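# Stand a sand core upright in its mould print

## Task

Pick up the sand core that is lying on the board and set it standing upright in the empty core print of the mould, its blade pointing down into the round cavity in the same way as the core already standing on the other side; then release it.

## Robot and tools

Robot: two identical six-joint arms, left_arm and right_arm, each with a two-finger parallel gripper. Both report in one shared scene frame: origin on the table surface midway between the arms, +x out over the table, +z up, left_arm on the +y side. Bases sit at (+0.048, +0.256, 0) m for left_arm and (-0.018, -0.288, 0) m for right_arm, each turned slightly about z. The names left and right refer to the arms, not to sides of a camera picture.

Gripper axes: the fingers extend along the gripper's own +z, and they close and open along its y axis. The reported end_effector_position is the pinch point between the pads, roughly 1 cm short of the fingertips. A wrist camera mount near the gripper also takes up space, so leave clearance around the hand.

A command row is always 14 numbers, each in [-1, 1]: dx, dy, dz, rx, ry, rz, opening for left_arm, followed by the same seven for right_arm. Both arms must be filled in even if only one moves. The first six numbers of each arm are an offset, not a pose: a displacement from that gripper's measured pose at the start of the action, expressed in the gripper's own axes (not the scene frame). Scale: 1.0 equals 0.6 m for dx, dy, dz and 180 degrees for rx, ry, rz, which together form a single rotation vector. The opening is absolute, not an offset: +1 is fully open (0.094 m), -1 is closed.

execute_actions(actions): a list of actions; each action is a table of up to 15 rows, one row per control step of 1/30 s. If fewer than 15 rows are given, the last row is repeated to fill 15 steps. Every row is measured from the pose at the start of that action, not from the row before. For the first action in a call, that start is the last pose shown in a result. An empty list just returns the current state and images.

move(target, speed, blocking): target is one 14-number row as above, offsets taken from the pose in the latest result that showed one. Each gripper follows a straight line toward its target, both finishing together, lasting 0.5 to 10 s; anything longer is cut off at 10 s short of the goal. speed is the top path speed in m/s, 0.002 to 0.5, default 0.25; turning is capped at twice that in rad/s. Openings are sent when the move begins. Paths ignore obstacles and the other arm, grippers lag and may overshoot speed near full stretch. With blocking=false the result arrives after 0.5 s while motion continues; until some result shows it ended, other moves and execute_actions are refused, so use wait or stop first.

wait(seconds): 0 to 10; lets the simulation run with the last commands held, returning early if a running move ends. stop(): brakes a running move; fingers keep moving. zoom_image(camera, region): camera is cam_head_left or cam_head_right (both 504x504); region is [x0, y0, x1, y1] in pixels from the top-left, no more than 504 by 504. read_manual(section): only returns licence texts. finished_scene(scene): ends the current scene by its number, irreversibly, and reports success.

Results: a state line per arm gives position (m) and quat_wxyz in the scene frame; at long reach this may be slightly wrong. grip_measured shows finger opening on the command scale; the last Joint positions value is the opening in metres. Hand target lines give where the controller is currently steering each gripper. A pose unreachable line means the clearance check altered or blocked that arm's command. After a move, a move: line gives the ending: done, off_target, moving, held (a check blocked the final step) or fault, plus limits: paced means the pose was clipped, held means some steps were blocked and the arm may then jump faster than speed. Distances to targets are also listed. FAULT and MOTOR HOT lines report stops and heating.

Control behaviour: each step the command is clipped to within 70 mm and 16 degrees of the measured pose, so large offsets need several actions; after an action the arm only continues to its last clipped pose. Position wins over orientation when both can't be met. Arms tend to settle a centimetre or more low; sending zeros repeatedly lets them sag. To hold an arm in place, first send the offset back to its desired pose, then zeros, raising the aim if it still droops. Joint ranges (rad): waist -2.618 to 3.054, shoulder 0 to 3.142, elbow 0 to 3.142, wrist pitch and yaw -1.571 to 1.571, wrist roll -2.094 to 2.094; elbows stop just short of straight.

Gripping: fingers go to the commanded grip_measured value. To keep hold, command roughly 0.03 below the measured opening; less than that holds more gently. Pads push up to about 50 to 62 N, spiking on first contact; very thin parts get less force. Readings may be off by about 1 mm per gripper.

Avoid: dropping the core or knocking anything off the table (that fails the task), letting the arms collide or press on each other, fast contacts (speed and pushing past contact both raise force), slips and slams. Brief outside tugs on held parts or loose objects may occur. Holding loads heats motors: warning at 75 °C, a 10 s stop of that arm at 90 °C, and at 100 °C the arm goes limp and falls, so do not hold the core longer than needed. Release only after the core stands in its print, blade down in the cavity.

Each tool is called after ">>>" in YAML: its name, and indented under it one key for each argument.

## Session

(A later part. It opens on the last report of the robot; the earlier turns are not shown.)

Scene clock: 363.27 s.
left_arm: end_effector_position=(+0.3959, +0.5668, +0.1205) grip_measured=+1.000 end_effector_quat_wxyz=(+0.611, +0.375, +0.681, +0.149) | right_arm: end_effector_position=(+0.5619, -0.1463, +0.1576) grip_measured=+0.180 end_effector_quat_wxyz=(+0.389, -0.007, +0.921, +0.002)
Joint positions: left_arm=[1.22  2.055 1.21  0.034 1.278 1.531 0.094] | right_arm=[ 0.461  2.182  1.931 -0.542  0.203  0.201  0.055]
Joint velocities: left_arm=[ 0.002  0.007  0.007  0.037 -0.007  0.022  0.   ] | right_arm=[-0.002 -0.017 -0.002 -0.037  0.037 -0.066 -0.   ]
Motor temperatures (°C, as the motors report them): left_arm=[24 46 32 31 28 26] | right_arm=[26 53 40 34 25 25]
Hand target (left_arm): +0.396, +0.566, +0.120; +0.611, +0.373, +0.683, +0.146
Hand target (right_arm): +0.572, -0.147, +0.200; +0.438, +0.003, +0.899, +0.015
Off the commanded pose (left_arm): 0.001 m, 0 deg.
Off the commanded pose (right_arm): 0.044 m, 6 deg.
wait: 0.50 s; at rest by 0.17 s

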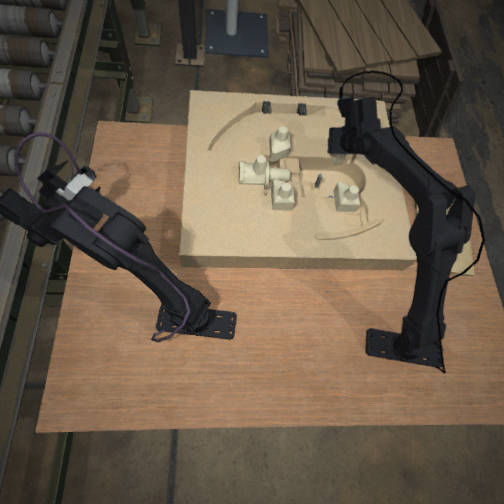

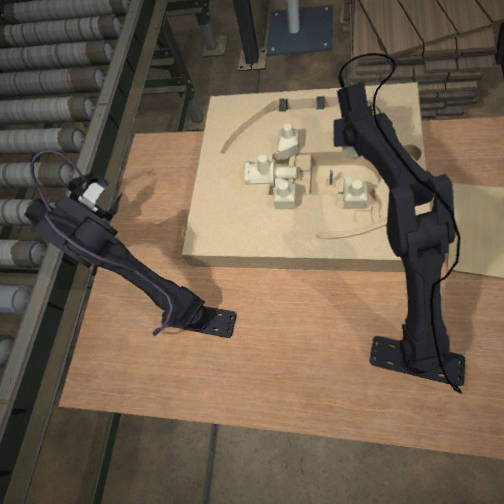

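>>> execute_actions:
  actions:
    - [[0,0,0,0,0,0,1,-0.0631,-0.001,-0.0333,-0.004,-0.034,0.010,0.15],[0,0,0,0,0,0,1,-0.0615,0,-0.0317,-0.004,-0.0337,0.010,0.15],[0,0,0,0,0,0,1,-0.0599,0.001,-0.0302,-0.004,-0.0333,0.010,0.15],[0,0,0,0,0,0,1,-0.0583,0.001,-0.0286,-0.004,-0.033,0.010,0.15],[0,0,0,0,0,0,1,-0.0567,0.001,-0.0271,-0.004,-0.0326,0.010,0.15],[0,0,0,0,0,0,1,-0.0551,0.001,-0.0255,-0.004,-0.0322,0.010,0.15],[0,0,0,0,0,0,1,-0.0535,0.001,-0.024,-0.004,-0.0319,0.010,0.15],[0,0,0,0,0,0,1,-0.0519,0.001,-0.0224,-0.004,-0.0315,0.010,0.15],[0,0,0,0,0,0,1,-0.0503,0.001,-0.0209,-0.004,-0.0311,0.010,0.15],[0,0,0,0,0,0,1,-0.0487,0.001,-0.0193,-0.004,-0.0308,0.010,0.15],[0,0,0,0,0,0,1,-0.0471,0.001,-0.0178,-0.004,-0.0304,0.010,0.15],[0,0,0,0,0,0,1,-0.0455,0.001,-0.0162,-0.004,-0.030,0.010,0.15],[0,0,0,0,0,0,1,-0.0439,0.001,-0.0147,-0.004,-0.0297,0.010,0.15],[0,0,0,0,0,0,1,-0.0423,0.001,-0.0131,-0.004,-0.0293,0.010,0.15],[0,0,0,0,0,0,1,-0.0408,0.001,-0.0116,-0.004,-0.029,0.010,0.15]]

>>> wait:
  seconds: 0.7

>>> zoom_image:
  camera: "cam_head_right"
  region: [300, 110, 400, 210]

>>> zoom_image:
  camera: "cam_head_left"
  region: [290, 110, 390, 210]

Scene clock: 370.90 s.
left_arm: end_effector_position=(+0.3962, +0.5674, +0.1210) grip_measured=+1.000 end_effector_quat_wxyz=(+0.611, +0.376, +0.680, +0.152) | right_arm: end_effector_position=(+0.5621, -0.1462, +0.1579) grip_measured=+0.180 end_effector_quat_wxyz=(+0.389, -0.005, +0.921, +0.003)
Joint positions: left_arm=[1.22  2.055 1.21  0.042 1.277 1.531 0.094] | right_arm=[ 0.461  2.182  1.931 -0.54   0.203  0.203  0.055]
Joint velocities: left_arm=[0.002 0.007 0.007 0.007 0.037 0.022 0.   ] | right_arm=[ 0.022  0.002 -0.007  0.037  0.007  0.022 -0.001]
Motor temperatures (°C, as the motors report them): left_arm=[24 46 32 31 28 26] | right_arm=[26 54 39 35 25 25]
Hand target (left_arm): +0.396, +0.567, +0.120; +0.611, +0.375, +0.681, +0.149
Hand target (right_arm): +0.573, -0.146, +0.181; +0.429, +0.006, +0.903, +0.014
Off the commanded pose (left_arm): 0.001 m, 0 deg.
Off the commanded pose (right_arm): 0.025 m, 5 deg.

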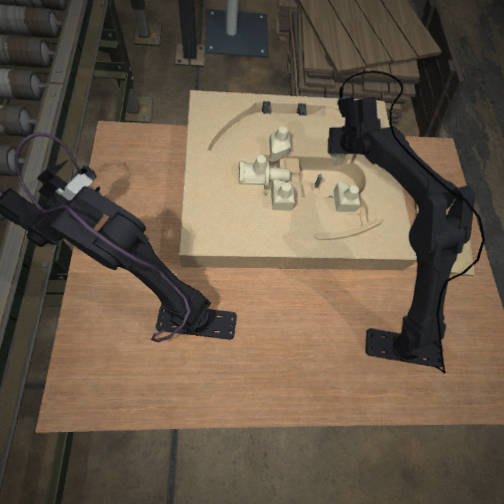

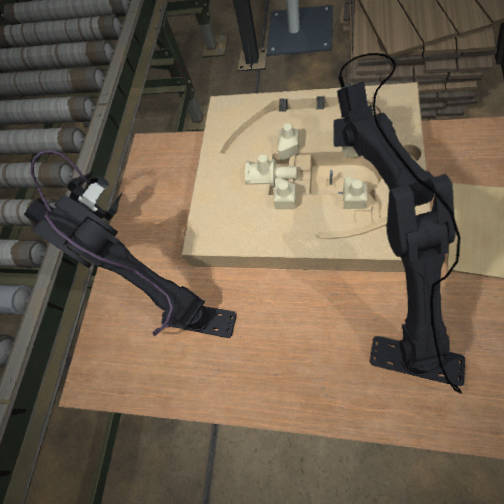

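Scene clock: 371.60 s.
left_arm: end_effector_position=(+0.3962, +0.5674, +0.1211) grip_measured=+1.000 end_effector_quat_wxyz=(+0.611, +0.376, +0.680, +0.152) | right_arm: end_effector_position=(+0.5629, -0.1460, +0.1587) grip_measured=+0.180 end_effector_quat_wxyz=(+0.392, -0.005, +0.920, +0.004)
Joint positions: left_arm=[1.22  2.055 1.21  0.042 1.277 1.531 0.094] | right_arm=[ 0.461  2.182  1.931 -0.535  0.203  0.204  0.055]
Joint velocities: left_arm=[ 0.022  0.002 -0.002 -0.081  0.051 -0.066  0.   ] | right_arm=[ 0.002  0.002 -0.007 -0.066  0.022 -0.081 -0.001]
Motor temperatures (°C, as the motors report them): left_arm=[24 46 32 31 28 26] | right_arm=[26 54 39 35 25 25]
Hand target (left_arm): +0.396, +0.567, +0.120; +0.611, +0.375, +0.681, +0.149
Hand target (right_arm): +0.573, -0.146, +0.181; +0.429, +0.006, +0.903, +0.014
Off the commanded pose (left_arm): 0.001 m, 0 deg.
Off the commanded pose (right_arm): 0.024 m, 5 deg.
wait: 0.70 s; at rest by 0.17 s

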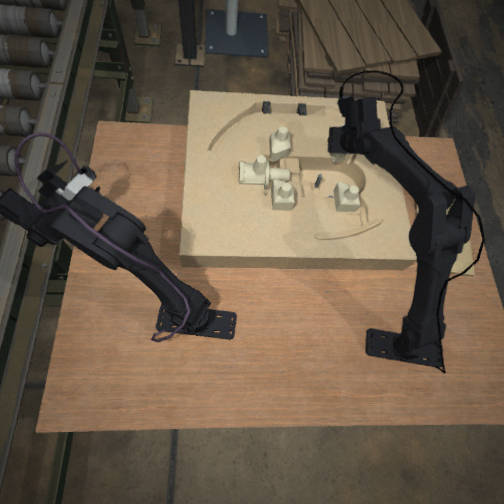

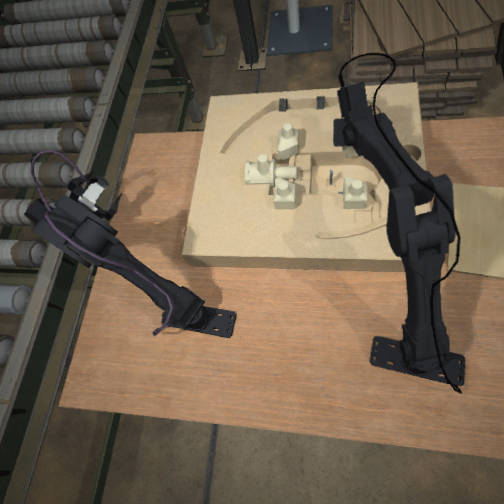

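Region (300, 110, 400, 210) of cam_head_right's 504x504 image, scaled by 5.040, with more detail than that image has.

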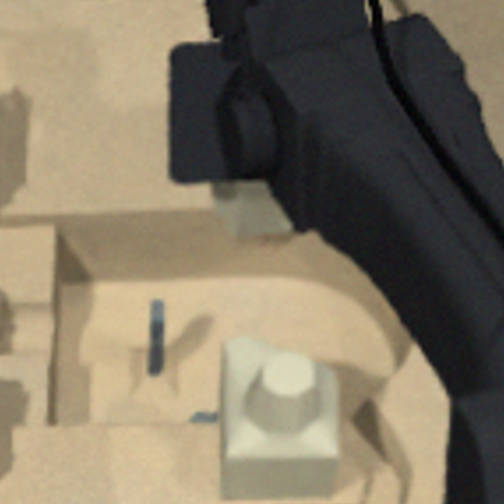

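Region (290, 110, 390, 210) of cam_head_left's 504x504 image, scaled by 5.040, with more detail than that image has.

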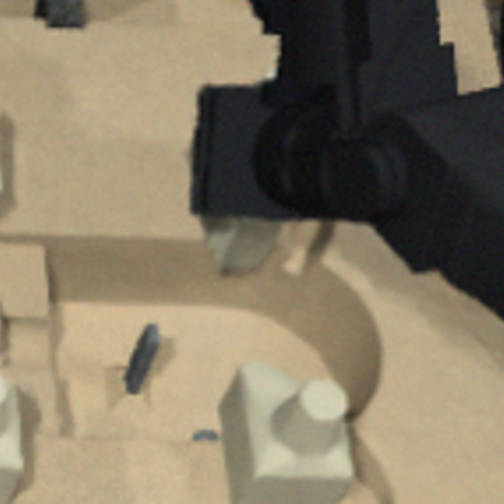

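>>> execute_actions:
  actions:
    - [[0,0,0,0,0,0,1,-0.0385,0.001,-0.0126,-0.0035,-0.0257,0.0085,0.15],[0,0,0,0,0,0,1,-0.0375,0.001,-0.0117,-0.0035,-0.0257,0.0085,0.15],[0,0,0,0,0,0,1,-0.0365,0.001,-0.0108,-0.0035,-0.0257,0.0085,0.15],[0,0,0,0,0,0,1,-0.0355,0.001,-0.0099,-0.0035,-0.0257,0.0085,0.15],[0,0,0,0,0,0,1,-0.0345,0.001,-0.009,-0.0035,-0.0257,0.0085,0.15],[0,0,0,0,0,0,1,-0.0335,0.001,-0.0081,-0.0035,-0.0257,0.0085,0.15],[0,0,0,0,0,0,1,-0.0325,0.001,-0.0072,-0.0035,-0.0257,0.0085,0.15],[0,0,0,0,0,0,1,-0.0315,0.001,-0.0063,-0.0035,-0.0257,0.0085,0.15],[0,0,0,0,0,0,1,-0.0305,0.001,-0.0054,-0.0035,-0.0257,0.0085,0.15],[0,0,0,0,0,0,1,-0.0295,0.001,-0.0044,-0.0035,-0.0257,0.0085,0.15]]

>>> wait:
  seconds: 0.7

>>> zoom_image:
  camera: "cam_head_right"
  region: [300, 110, 400, 210]

>>> zoom_image:
  camera: "cam_head_left"
  region: [290, 110, 390, 210]

Scene clock: 376.17 s.
left_arm: end_effector_position=(+0.3965, +0.5681, +0.1217) grip_measured=+1.000 end_effector_quat_wxyz=(+0.610, +0.378, +0.679, +0.155) | right_arm: end_effector_position=(+0.5638, -0.1457, +0.1536) grip_measured=+0.180 end_effector_quat_wxyz=(+0.394, -0.003, +0.919, +0.005)
Joint positions: left_arm=[1.22  2.055 1.21  0.05  1.277 1.531 0.094] | right_arm=[ 0.461  2.183  1.908 -0.506  0.203  0.207  0.055]
Joint velocities: left_arm=[-0.012 -0.017  0.027  0.081 -0.007  0.066  0.   ] | right_arm=[ 0.007 -0.012 -0.032 -0.007  0.037 -0.022 -0.   ]
Motor temperatures (°C, as the motors report them): left_arm=[24 46 32 31 28 26] | right_arm=[26 54 38 35 25 25]
Hand target (left_arm): +0.396, +0.567, +0.121; +0.611, +0.376, +0.680, +0.152
Hand target (right_arm): +0.572, -0.146, +0.174; +0.428, +0.006, +0.904, +0.014
Off the commanded pose (left_arm): 0.001 m, 0 deg.
Off the commanded pose (right_arm): 0.022 m, 5 deg.

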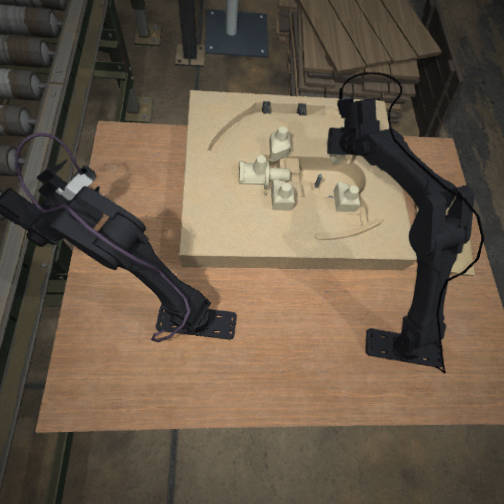

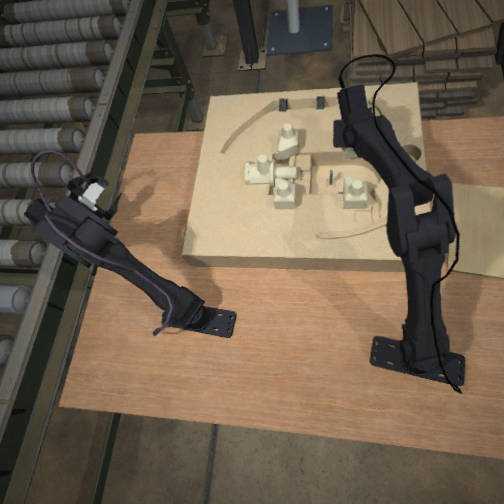

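Scene clock: 376.87 s.
left_arm: end_effector_position=(+0.3965, +0.5681, +0.1217) grip_measured=+1.000 end_effector_quat_wxyz=(+0.610, +0.378, +0.679, +0.155) | right_arm: end_effector_position=(+0.5641, -0.1456, +0.1535) grip_measured=+0.180 end_effector_quat_wxyz=(+0.395, -0.003, +0.919, +0.005)
Joint positions: left_arm=[1.22  2.055 1.21  0.05  1.277 1.531 0.094] | right_arm=[ 0.461  2.183  1.906 -0.502  0.203  0.207  0.055]
Joint velocities: left_arm=[-0.017  0.002  0.022 -0.066  0.007  0.007  0.   ] | right_arm=[-0.022 -0.002 -0.017  0.022 -0.022  0.066  0.   ]
Motor temperatures (°C, as the motors report them): left_arm=[24 46 32 31 28 26] | right_arm=[26 54 38 35 25 25]
Hand target (left_arm): +0.396, +0.567, +0.121; +0.611, +0.376, +0.680, +0.152
Hand target (right_arm): +0.572, -0.146, +0.174; +0.427, +0.006, +0.904, +0.014
Off the commanded pose (left_arm): 0.001 m, 0 deg.
Off the commanded pose (right_arm): 0.022 m, 4 deg.
wait: 0.70 s; at rest by 0.17 s

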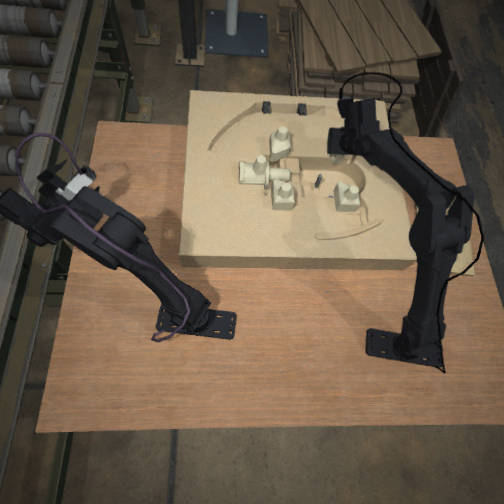

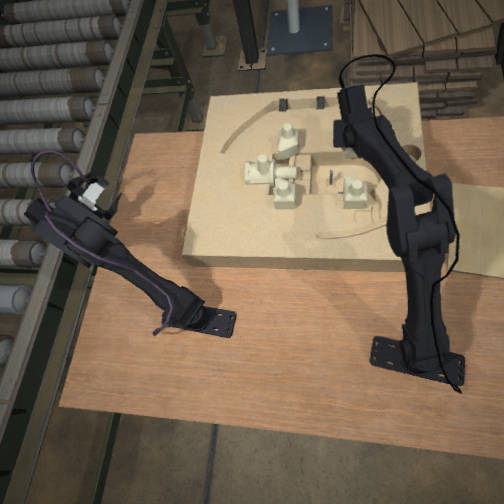

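Region (300, 110, 400, 210) of cam_head_right's 504x504 image, scaled by 5.040, with more detail than that image has.

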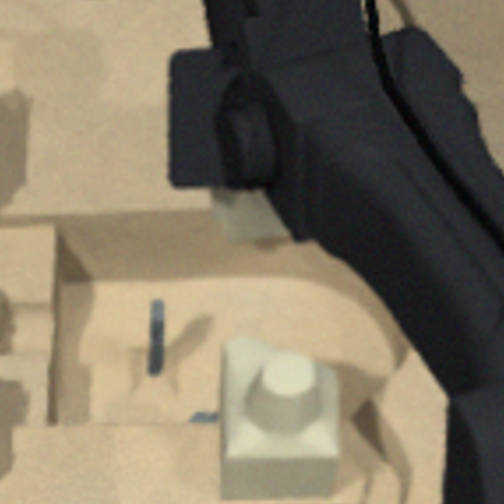

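Region (290, 110, 390, 210) of cam_head_left's 504x504 image, scaled by 5.040, with more detail than that image has.

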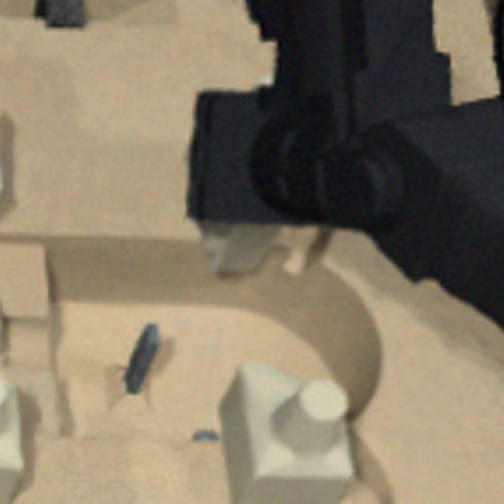

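>>> execute_actions:
  actions:
    - [[0,0,0,0,0,0,1,-0.0325,-0.001,-0.0131,-0.002,-0.0225,0.007,0.15],[0,0,0,0,0,0,1,-0.0311,-0.0015,-0.0121,-0.002,-0.0222,0.007,0.15],[0,0,0,0,0,0,1,-0.0297,-0.002,-0.0112,-0.002,-0.0219,0.007,0.15],[0,0,0,0,0,0,1,-0.0283,-0.0025,-0.0102,-0.002,-0.0216,0.007,0.15],[0,0,0,0,0,0,1,-0.0269,-0.003,-0.0093,-0.002,-0.0213,0.007,0.15],[0,0,0,0,0,0,1,-0.0255,-0.0035,-0.0083,-0.002,-0.021,0.007,0.15],[0,0,0,0,0,0,1,-0.0241,-0.004,-0.0074,-0.002,-0.0207,0.007,0.15],[0,0,0,0,0,0,1,-0.0227,-0.0045,-0.0064,-0.002,-0.0204,0.007,0.15],[0,0,0,0,0,0,1,-0.0213,-0.0045,-0.0055,-0.002,-0.0201,0.007,0.15],[0,0,0,0,0,0,1,-0.0199,-0.0045,-0.0045,-0.002,-0.0198,0.007,0.15],[0,0,0,0,0,0,1,-0.0185,-0.0045,-0.0036,-0.002,-0.0194,0.007,0.15],[0,0,0,0,0,0,1,-0.0171,-0.0045,-0.0027,-0.002,-0.019,0.007,0.15]]

>>> wait:
  seconds: 0.7

>>> zoom_image:
  camera: "cam_head_right"
  region: [300, 110, 400, 210]

>>> zoom_image:
  camera: "cam_head_left"
  region: [290, 110, 390, 210]

Scene clock: 383.80 s.
left_arm: end_effector_position=(+0.3968, +0.5687, +0.1223) grip_measured=+1.000 end_effector_quat_wxyz=(+0.610, +0.380, +0.677, +0.158) | right_arm: end_effector_position=(+0.5662, -0.1450, +0.1523) grip_measured=+0.180 end_effector_quat_wxyz=(+0.404, -0.002, +0.915, +0.008)
Joint positions: left_arm=[1.22  2.055 1.21  0.057 1.276 1.531 0.094] | right_arm=[ 0.461  2.178  1.88  -0.46   0.203  0.207  0.055]
Joint velocities: left_arm=[ 0.002 -0.012 -0.017  0.051  0.022 -0.066  0.   ] | right_arm=[-0.022 -0.002 -0.027  0.022 -0.022 -0.066 -0.002]
Motor temperatures (°C, as the motors report them): left_arm=[24 46 32 31 28 26] | right_arm=[26 54 37 36 25 25]
Hand target (left_arm): +0.397, +0.568, +0.122; +0.610, +0.378, +0.679, +0.155
Hand target (right_arm): +0.570, -0.148, +0.162; +0.422, +0.006, +0.907, +0.013
Off the commanded pose (left_arm): 0.001 m, 0 deg.
Off the commanded pose (right_arm): 0.011 m, 3 deg.

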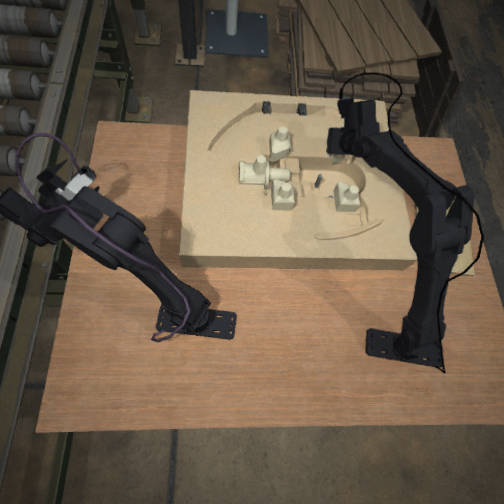

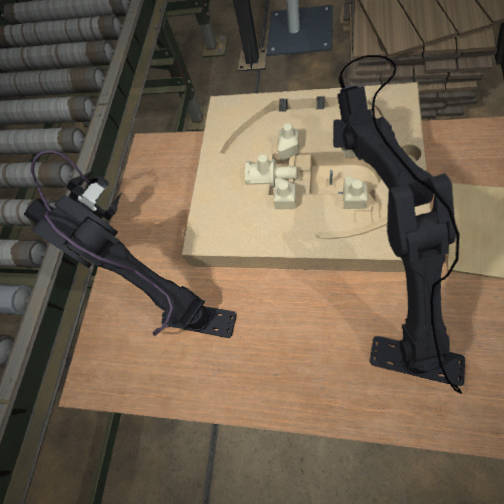

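Scene clock: 384.50 s.
left_arm: end_effector_position=(+0.3968, +0.5688, +0.1223) grip_measured=+1.000 end_effector_quat_wxyz=(+0.610, +0.380, +0.677, +0.158) | right_arm: end_effector_position=(+0.5662, -0.1450, +0.1522) grip_measured=+0.180 end_effector_quat_wxyz=(+0.404, -0.002, +0.915, +0.008)
Joint positions: left_arm=[1.22  2.055 1.21  0.058 1.276 1.531 0.094] | right_arm=[ 0.461  2.178  1.878 -0.459  0.203  0.207  0.055]
Joint velocities: left_arm=[-0.002 -0.002 -0.012 -0.066  0.037 -0.081  0.   ] | right_arm=[-0.022 -0.002  0.017 -0.051 -0.051  0.007  0.001]
Motor temperatures (°C, as the motors report them): left_arm=[24 46 32 31 28 26] | right_arm=[26 54 36 36 25 25]
Hand target (left_arm): +0.397, +0.568, +0.122; +0.610, +0.378, +0.679, +0.155
Hand target (right_arm): +0.570, -0.148, +0.162; +0.421, +0.006, +0.907, +0.012
Off the commanded pose (left_arm): 0.001 m, 0 deg.
Off the commanded pose (right_arm): 0.011 m, 3 deg.
wait: 0.70 s; at rest by 0.17 s

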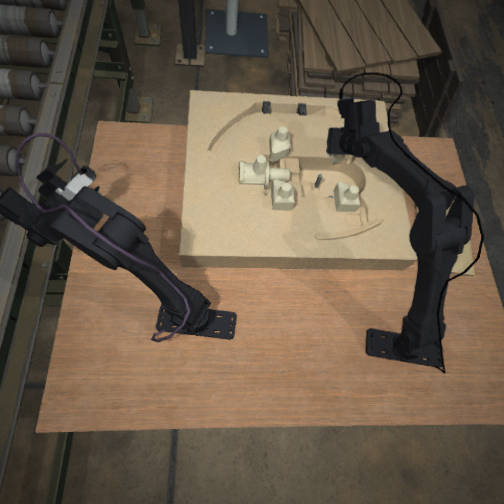

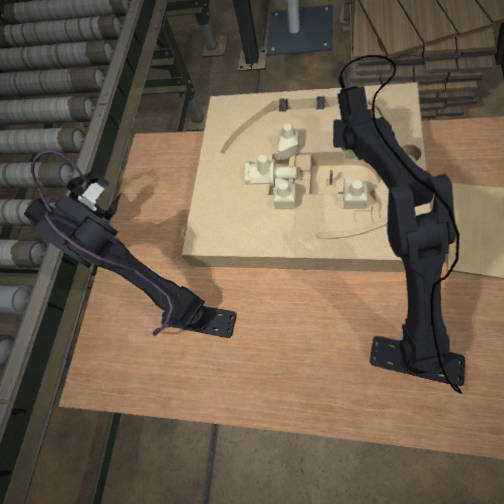

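Region (300, 110, 400, 210) of cam_head_right's 504x504 image, scaled by 5.040, with more detail than that image has.

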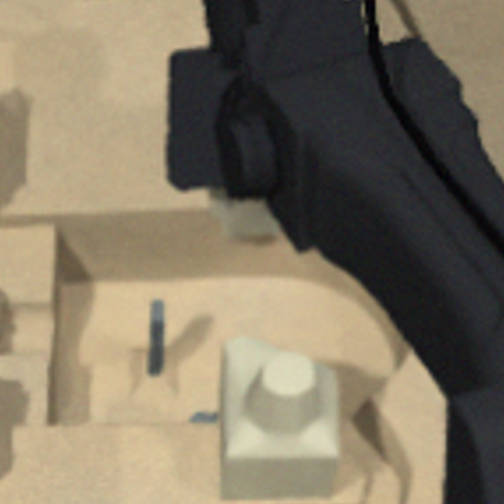

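Region (290, 110, 390, 210) of cam_head_left's 504x504 image, scaled by 5.040, with more detail than that image has.

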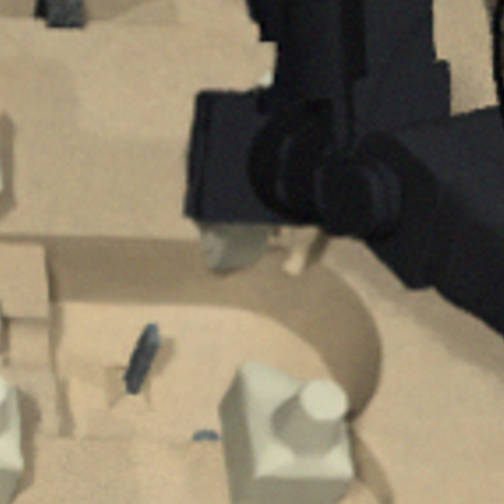

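>>> execute_actions:
  actions:
    - [[0,0,0,0,0,0,1,-0.021,-0.0042,-0.010,0.0,-0.013,0.0055,0.15],[0,0,0,0,0,0,1,-0.026,-0.0042,-0.0135,0.0,-0.014,0.0055,0.15],[0,0,0,0,0,0,1,-0.031,-0.0042,-0.017,0.001,-0.015,0.0055,0.15],[0,0,0,0,0,0,1,-0.036,-0.0042,-0.0205,0.001,-0.016,0.0055,0.15],[0,0,0,0,0,0,1,-0.041,-0.0042,-0.024,0.002,-0.017,0.0055,0.15],[0,0,0,0,0,0,1,-0.046,-0.0042,-0.0275,0.002,-0.018,0.0055,0.15],[0,0,0,0,0,0,1,-0.051,-0.0042,-0.031,0.003,-0.019,0.0055,0.15],[0,0,0,0,0,0,1,-0.056,-0.0042,-0.0345,0.003,-0.020,0.0055,0.15],[0,0,0,0,0,0,1,-0.0604,-0.0042,-0.0376,0.003,-0.0214,0.0055,0.15],[0,0,0,0,0,0,1,-0.0604,-0.006,-0.0376,0.003,-0.0214,0.0055,0.15],[0,0,0,0,0,0,1,-0.0604,-0.008,-0.0376,0.003,-0.0214,0.0055,0.15],[0,0,0,0,0,0,1,-0.0604,-0.010,-0.0376,0.003,-0.0214,0.0055,0.15],[0,0,0,0,0,0,1,-0.0604,-0.012,-0.0376,0.003,-0.0214,0.0055,0.15],[0,0,0,0,0,0,1,-0.0604,-0.014,-0.0376,0.003,-0.0214,0.0055,0.15],[0,0,0,0,0,0,1,-0.0604,-0.0155,-0.0376,0.003,-0.0214,0.0055,0.15]]

>>> wait:
  seconds: 0.7

>>> zoom_image:
  camera: "cam_head_right"
  region: [300, 110, 400, 210]

>>> zoom_image:
  camera: "cam_head_left"
  region: [290, 110, 390, 210]

Scene clock: 392.43 s.
left_arm: end_effector_position=(+0.3971, +0.5694, +0.1229) grip_measured=+1.000 end_effector_quat_wxyz=(+0.610, +0.382, +0.675, +0.161) | right_arm: end_effector_position=(+0.5628, -0.1469, +0.1534) grip_measured=+0.180 end_effector_quat_wxyz=(+0.394, -0.002, +0.919, +0.005)
Joint positions: left_arm=[1.22  2.055 1.21  0.065 1.276 1.531 0.094] | right_arm=[ 0.46   2.178  1.899 -0.503  0.204  0.207  0.055]
Joint velocities: left_arm=[-0.002 -0.012 -0.002  0.022  0.037 -0.081  0.   ] | right_arm=[-0.027  0.022  0.007 -0.051 -0.022 -0.066  0.001]
Motor temperatures (°C, as the motors report them): left_arm=[24 46 32 31 28 26] | right_arm=[26 54 36 36 25 25]
Hand target (left_arm): +0.397, +0.569, +0.122; +0.610, +0.380, +0.677, +0.158
Hand target (right_arm): +0.572, -0.155, +0.194; +0.435, +0.009, +0.901, +0.007
Off the commanded pose (left_arm): 0.001 m, 0 deg.
Off the commanded pose (right_arm): 0.043 m, 5 deg.

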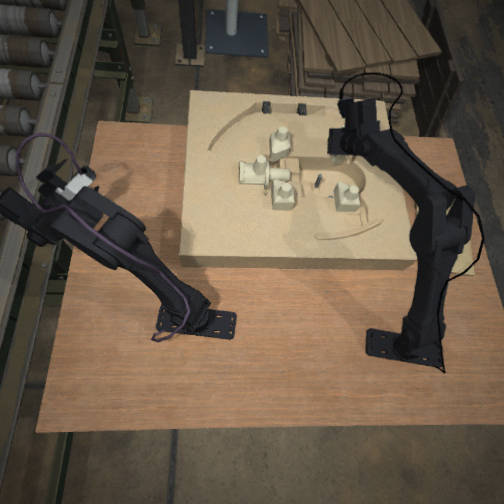

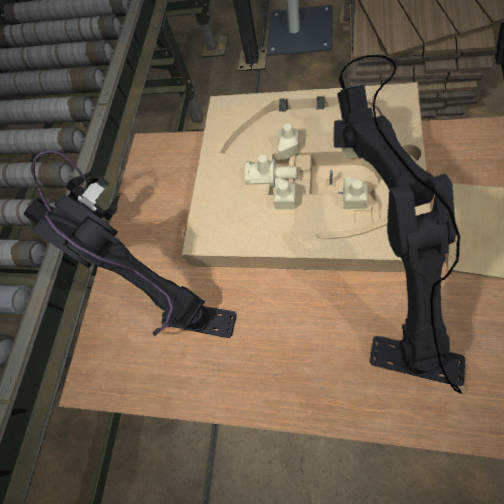

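Scene clock: 393.13 s.
left_arm: end_effector_position=(+0.3972, +0.5694, +0.1229) grip_measured=+1.000 end_effector_quat_wxyz=(+0.610, +0.382, +0.675, +0.161) | right_arm: end_effector_position=(+0.5637, -0.1506, +0.1533) grip_measured=+0.180 end_effector_quat_wxyz=(+0.394, +0.001, +0.919, +0.003)
Joint positions: left_arm=[1.22  2.055 1.21  0.066 1.276 1.531 0.094] | right_arm=[ 0.454  2.178  1.899 -0.503  0.204  0.207  0.055]
Joint velocities: left_arm=[ 0.022 -0.002  0.017 -0.022 -0.007 -0.022  0.   ] | right_arm=[-0.007 -0.022 -0.002 -0.007 -0.081 -0.037  0.   ]
Motor temperatures (°C, as the motors report them): left_arm=[24 46 32 31 28 26] | right_arm=[26 54 36 36 25 25]
Hand target (left_arm): +0.397, +0.569, +0.122; +0.610, +0.380, +0.677, +0.158
Hand target (right_arm): +0.572, -0.155, +0.194; +0.435, +0.009, +0.901, +0.007
Off the commanded pose (left_arm): 0.001 m, 0 deg.
Off the commanded pose (right_arm): 0.042 m, 5 deg.
wait: 0.70 s; at rest by 0.30 s

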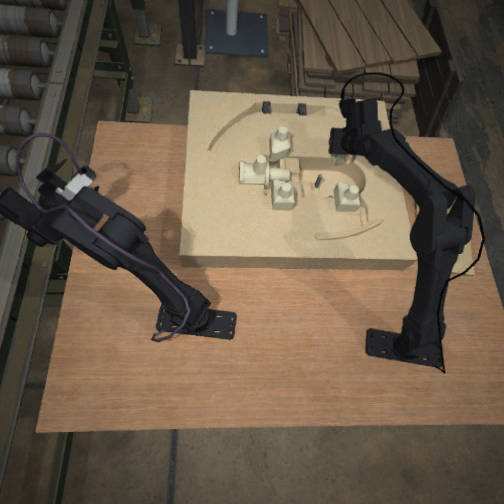

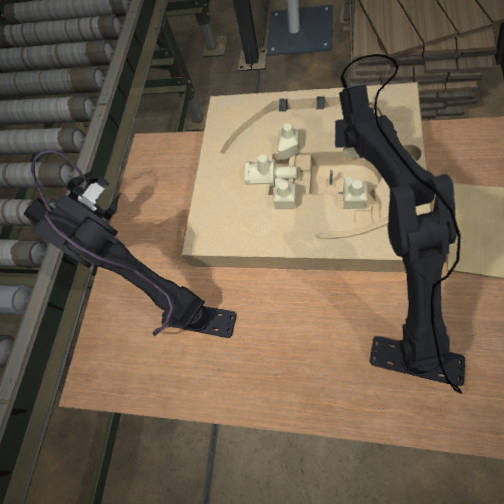

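Region (300, 110, 400, 210) of cam_head_right's 504x504 image, scaled by 5.040, with more detail than that image has.

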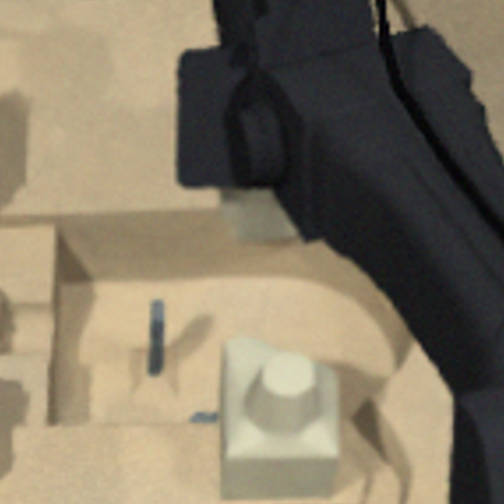

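Region (290, 110, 390, 210) of cam_head_left's 504x504 image, scaled by 5.040, with more detail than that image has.

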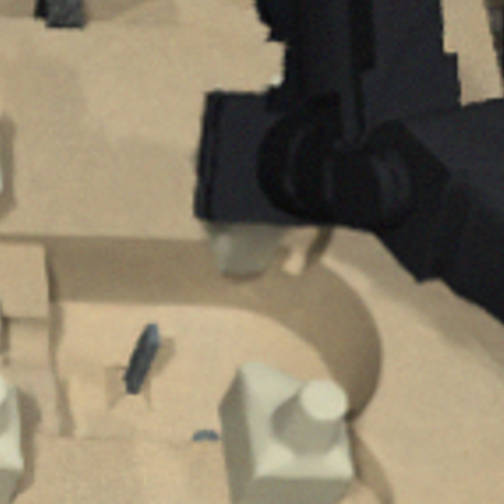

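>>> execute_actions:
  actions:
    - [[0,0,0,0,0,0,1,-0.061,-0.008,-0.0343,-0.0004,-0.0283,0.0057,0.15],[0,0,0,0,0,0,1,-0.061,-0.009,-0.0343,-0.0004,-0.0283,0.0057,0.15],[0,0,0,0,0,0,1,-0.061,-0.010,-0.0343,-0.0004,-0.0283,0.0057,0.15],[0,0,0,0,0,0,1,-0.061,-0.011,-0.0343,-0.0004,-0.0283,0.0057,0.15],[0,0,0,0,0,0,1,-0.061,-0.012,-0.0343,-0.0004,-0.0283,0.0057,0.15]]

>>> wait:
  seconds: 0.4

Scene clock: 396.13 s.
left_arm: end_effector_position=(+0.3974, +0.5700, +0.1236) grip_measured=+1.000 end_effector_quat_wxyz=(+0.610, +0.384, +0.674, +0.164) | right_arm: end_effector_position=(+0.5634, -0.1561, +0.1517) grip_measured=+0.180 end_effector_quat_wxyz=(+0.390, +0.003, +0.921, +0.001)
Joint positions: left_arm=[1.22  2.055 1.21  0.073 1.276 1.531 0.094] | right_arm=[ 0.444  2.178  1.899 -0.512  0.202  0.205  0.055]
Joint velocities: left_arm=[ 0.002 -0.002 -0.007  0.066 -0.037 -0.007  0.   ] | right_arm=[ 0.002  0.017  0.007  0.037 -0.051 -0.022  0.   ]
Motor temperatures (°C, as the motors report them): left_arm=[24 46 32 31 28 26] | right_arm=[26 55 36 35 25 25]
Hand target (left_arm): +0.397, +0.569, +0.123; +0.610, +0.382, +0.675, +0.161
Hand target (right_arm): +0.572, -0.159, +0.194; +0.434, +0.009, +0.901, +0.007
Off the commanded pose (left_arm): 0.001 m, 0 deg.
Off the commanded pose (right_arm): 0.044 m, 6 deg.

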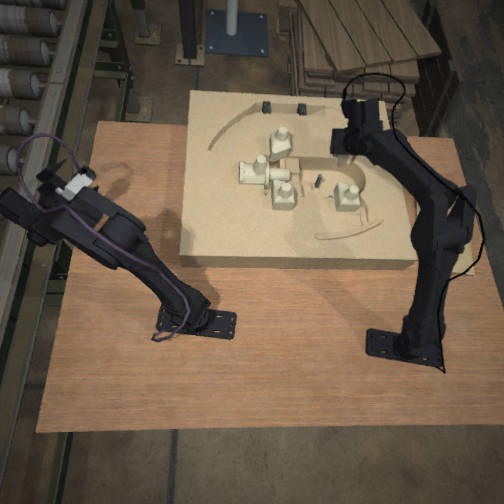

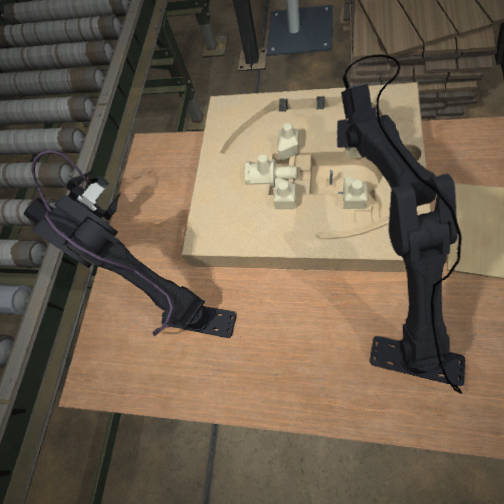

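Scene clock: 396.53 s.
left_arm: end_effector_position=(+0.3975, +0.5700, +0.1236) grip_measured=+1.000 end_effector_quat_wxyz=(+0.610, +0.384, +0.674, +0.165) | right_arm: end_effector_position=(+0.5634, -0.1561, +0.1517) grip_measured=+0.180 end_effector_quat_wxyz=(+0.390, +0.003, +0.921, +0.001)
Joint positions: left_arm=[1.22  2.055 1.21  0.074 1.276 1.531 0.094] | right_arm=[ 0.444  2.178  1.899 -0.512  0.202  0.205  0.055]
Joint velocities: left_arm=[-0.002 -0.002  0.012 -0.007 -0.037 -0.066  0.   ] | right_arm=[ 0.002 -0.012 -0.017 -0.037 -0.007  0.051  0.   ]
Motor temperatures (°C, as the motors report them): left_arm=[24 46 32 31 28 26] | right_arm=[26 55 37 35 25 25]
Hand target (left_arm): +0.397, +0.569, +0.123; +0.610, +0.382, +0.675, +0.161
Hand target (right_arm): +0.572, -0.159, +0.194; +0.434, +0.009, +0.901, +0.007
Off the commanded pose (left_arm): 0.001 m, 0 deg.
Off the commanded pose (right_arm): 0.044 m, 6 deg.
wait: 0.40 s; at rest by 0.17 s

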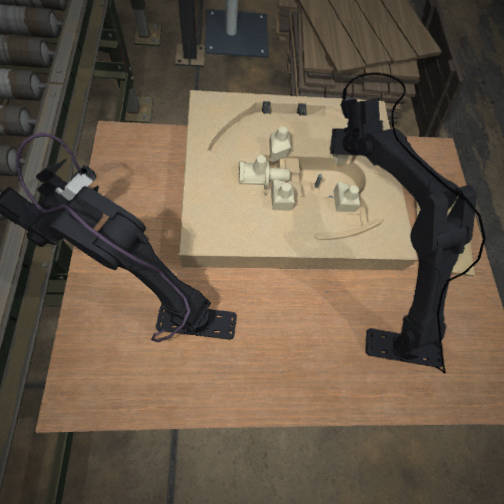

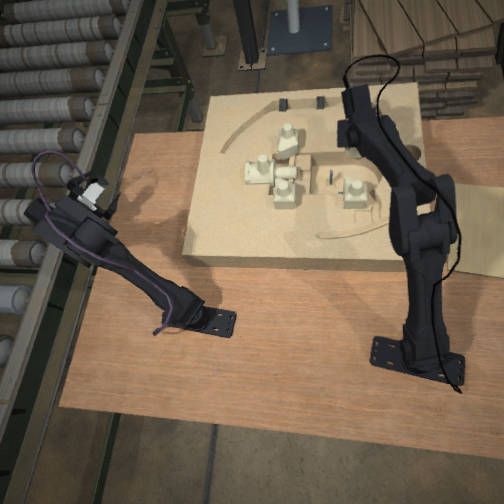

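>>> execute_actions:
  actions:
    - [[0,0,0,0,0,0,1,-0.0605,-0.003,-0.0345,-0.001,-0.031,0.0055,0.15],[0,0,0,0,0,0,1,-0.0585,-0.001,-0.0326,-0.001,-0.0307,0.0055,0.15],[0,0,0,0,0,0,1,-0.0565,0.001,-0.0307,-0.001,-0.0304,0.0055,0.15],[0,0,0,0,0,0,1,-0.0545,0.003,-0.0287,-0.001,-0.0301,0.0055,0.15],[0,0,0,0,0,0,1,-0.0525,0.004,-0.0268,-0.001,-0.0298,0.0055,0.15],[0,0,0,0,0,0,1,-0.0505,0.004,-0.0249,-0.001,-0.0295,0.0055,0.15],[0,0,0,0,0,0,1,-0.0485,0.004,-0.0229,-0.001,-0.0292,0.0055,0.15],[0,0,0,0,0,0,1,-0.0465,0.004,-0.021,-0.001,-0.0289,0.0055,0.15],[0,0,0,0,0,0,1,-0.0445,0.004,-0.0191,-0.001,-0.0286,0.0055,0.15],[0,0,0,0,0,0,1,-0.0425,0.004,-0.0171,-0.001,-0.0283,0.0055,0.15],[0,0,0,0,0,0,1,-0.0405,0.004,-0.0152,-0.001,-0.028,0.0055,0.15],[0,0,0,0,0,0,1,-0.0385,0.004,-0.0133,-0.001,-0.0277,0.0055,0.15],[0,0,0,0,0,0,1,-0.0365,0.004,-0.0113,-0.001,-0.0274,0.0055,0.15],[0,0,0,0,0,0,1,-0.0345,0.004,-0.0094,-0.001,-0.0271,0.0055,0.15],[0,0,0,0,0,0,1,-0.0325,0.004,-0.0075,-0.001,-0.0268,0.0055,0.15]]

>>> wait:
  seconds: 0.7

>>> zoom_image:
  camera: "cam_head_right"
  region: [300, 110, 400, 210]

>>> zoom_image:
  camera: "cam_head_left"
  region: [290, 110, 390, 210]

Scene clock: 402.37 s.
left_arm: end_effector_position=(+0.3978, +0.5707, +0.1243) grip_measured=+1.000 end_effector_quat_wxyz=(+0.609, +0.386, +0.672, +0.168) | right_arm: end_effector_position=(+0.5637, -0.1560, +0.1508) grip_measured=+0.180 end_effector_quat_wxyz=(+0.391, +0.003, +0.920, +0.001)
Joint positions: left_arm=[1.22  2.055 1.21  0.082 1.276 1.531 0.094] | right_arm=[ 0.444  2.178  1.894 -0.504  0.202  0.205  0.055]
Joint velocities: left_arm=[-0.007  0.007  0.007 -0.066 -0.037  0.007  0.   ] | right_arm=[ 0.032 -0.017 -0.076  0.037 -0.022 -0.037 -0.   ]
Motor temperatures (°C, as the motors report them): left_arm=[24 47 32 31 28 26] | right_arm=[26 56 37 35 25 25]
Hand target (left_arm): +0.397, +0.570, +0.124; +0.610, +0.384, +0.674, +0.165
Hand target (right_arm): +0.573, -0.154, +0.169; +0.426, +0.011, +0.904, +0.006
Off the commanded pose (left_arm): 0.001 m, 0 deg.
Off the commanded pose (right_arm): 0.021 m, 5 deg.

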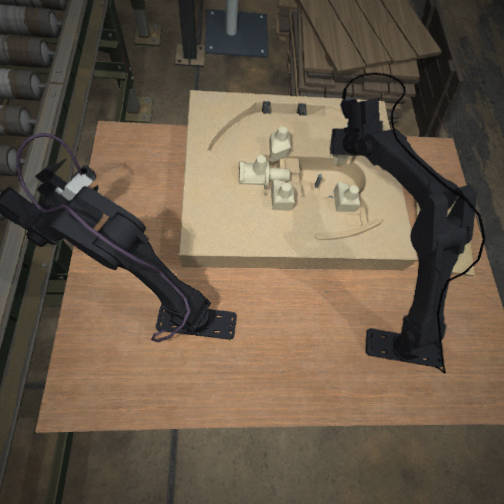

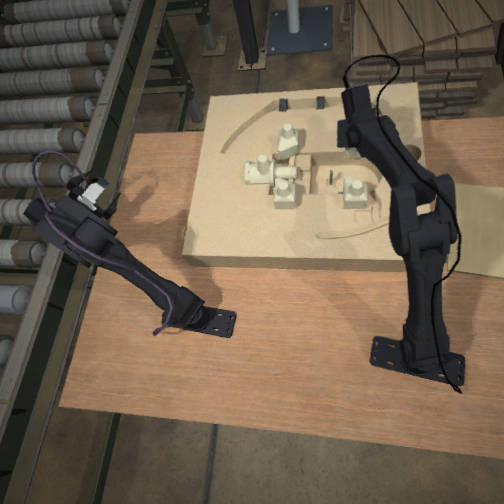

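Scene clock: 403.07 s.
left_arm: end_effector_position=(+0.3978, +0.5707, +0.1243) grip_measured=+1.000 end_effector_quat_wxyz=(+0.609, +0.386, +0.672, +0.168) | right_arm: end_effector_position=(+0.5649, -0.1556, +0.1497) grip_measured=+0.180 end_effector_quat_wxyz=(+0.394, +0.004, +0.919, +0.002)
Joint positions: left_arm=[1.22  2.055 1.21  0.082 1.276 1.531 0.094] | right_arm=[ 0.444  2.178  1.884 -0.487  0.202  0.206  0.055]
Joint velocities: left_arm=[ 0.007 -0.002 -0.017  0.022  0.007 -0.007  0.   ] | right_arm=[ 0.007 -0.012  0.022 -0.007 -0.022 -0.051 -0.   ]
Motor temperatures (°C, as the motors report them): left_arm=[24 47 32 31 28 26] | right_arm=[26 56 37 35 25 25]
Hand target (left_arm): +0.397, +0.570, +0.124; +0.610, +0.384, +0.674, +0.165
Hand target (right_arm): +0.573, -0.154, +0.169; +0.427, +0.011, +0.904, +0.006
Off the commanded pose (left_arm): 0.001 m, 0 deg.
Off the commanded pose (right_arm): 0.021 m, 4 deg.
wait: 0.70 s; at rest by 0.17 s

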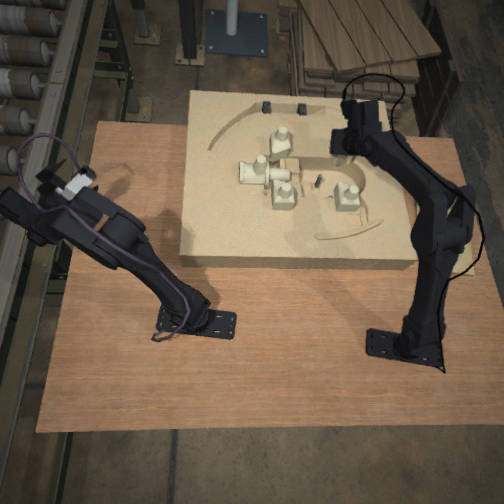

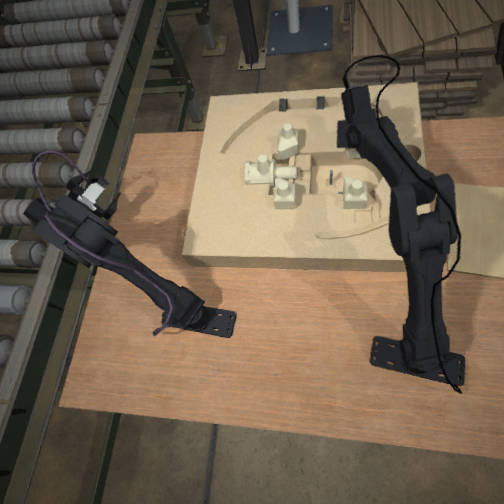

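Region (300, 110, 400, 210) of cam_head_right's 504x504 image, scaled by 5.040, with more detail than that image has.

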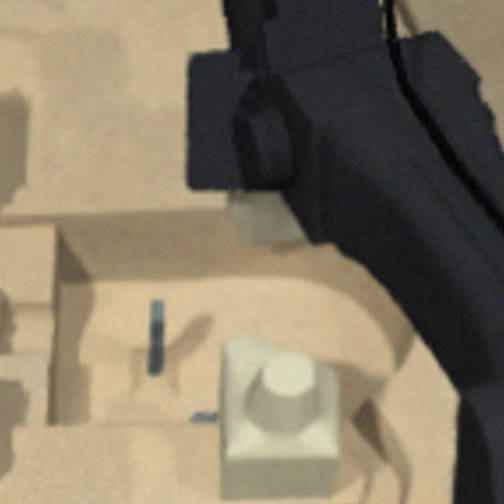

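Region (290, 110, 390, 210) of cam_head_left's 504x504 image, scaled by 5.040, with more detail than that image has.

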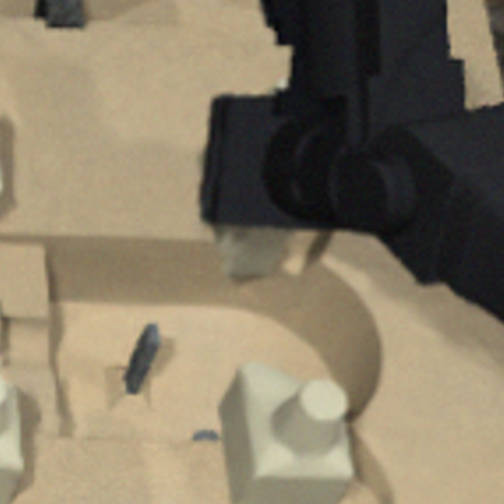

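>>> zoom_image:
  camera: "cam_head_left"
  region: [250, 115, 370, 215]

>>> zoom_image:
  camera: "cam_head_right"
  region: [255, 110, 375, 210]

Region (250, 115, 370, 215) of cam_head_left's 504x504 image, scaled by 4.200, with more detail than that image has.

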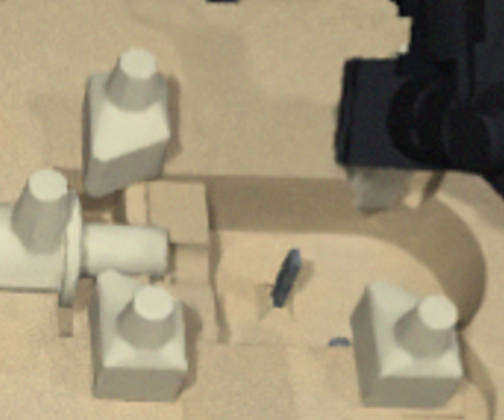

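Region (255, 110, 375, 210) of cam_head_right's 504x504 image, scaled by 4.200, with more detail than that image has.

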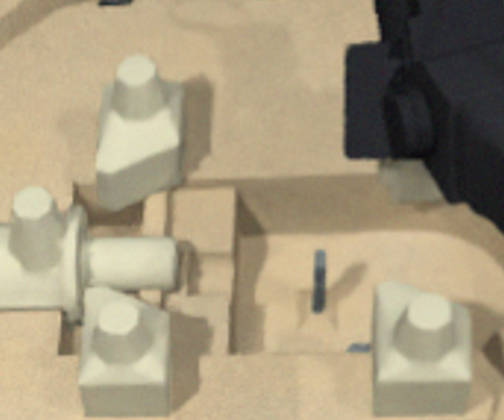

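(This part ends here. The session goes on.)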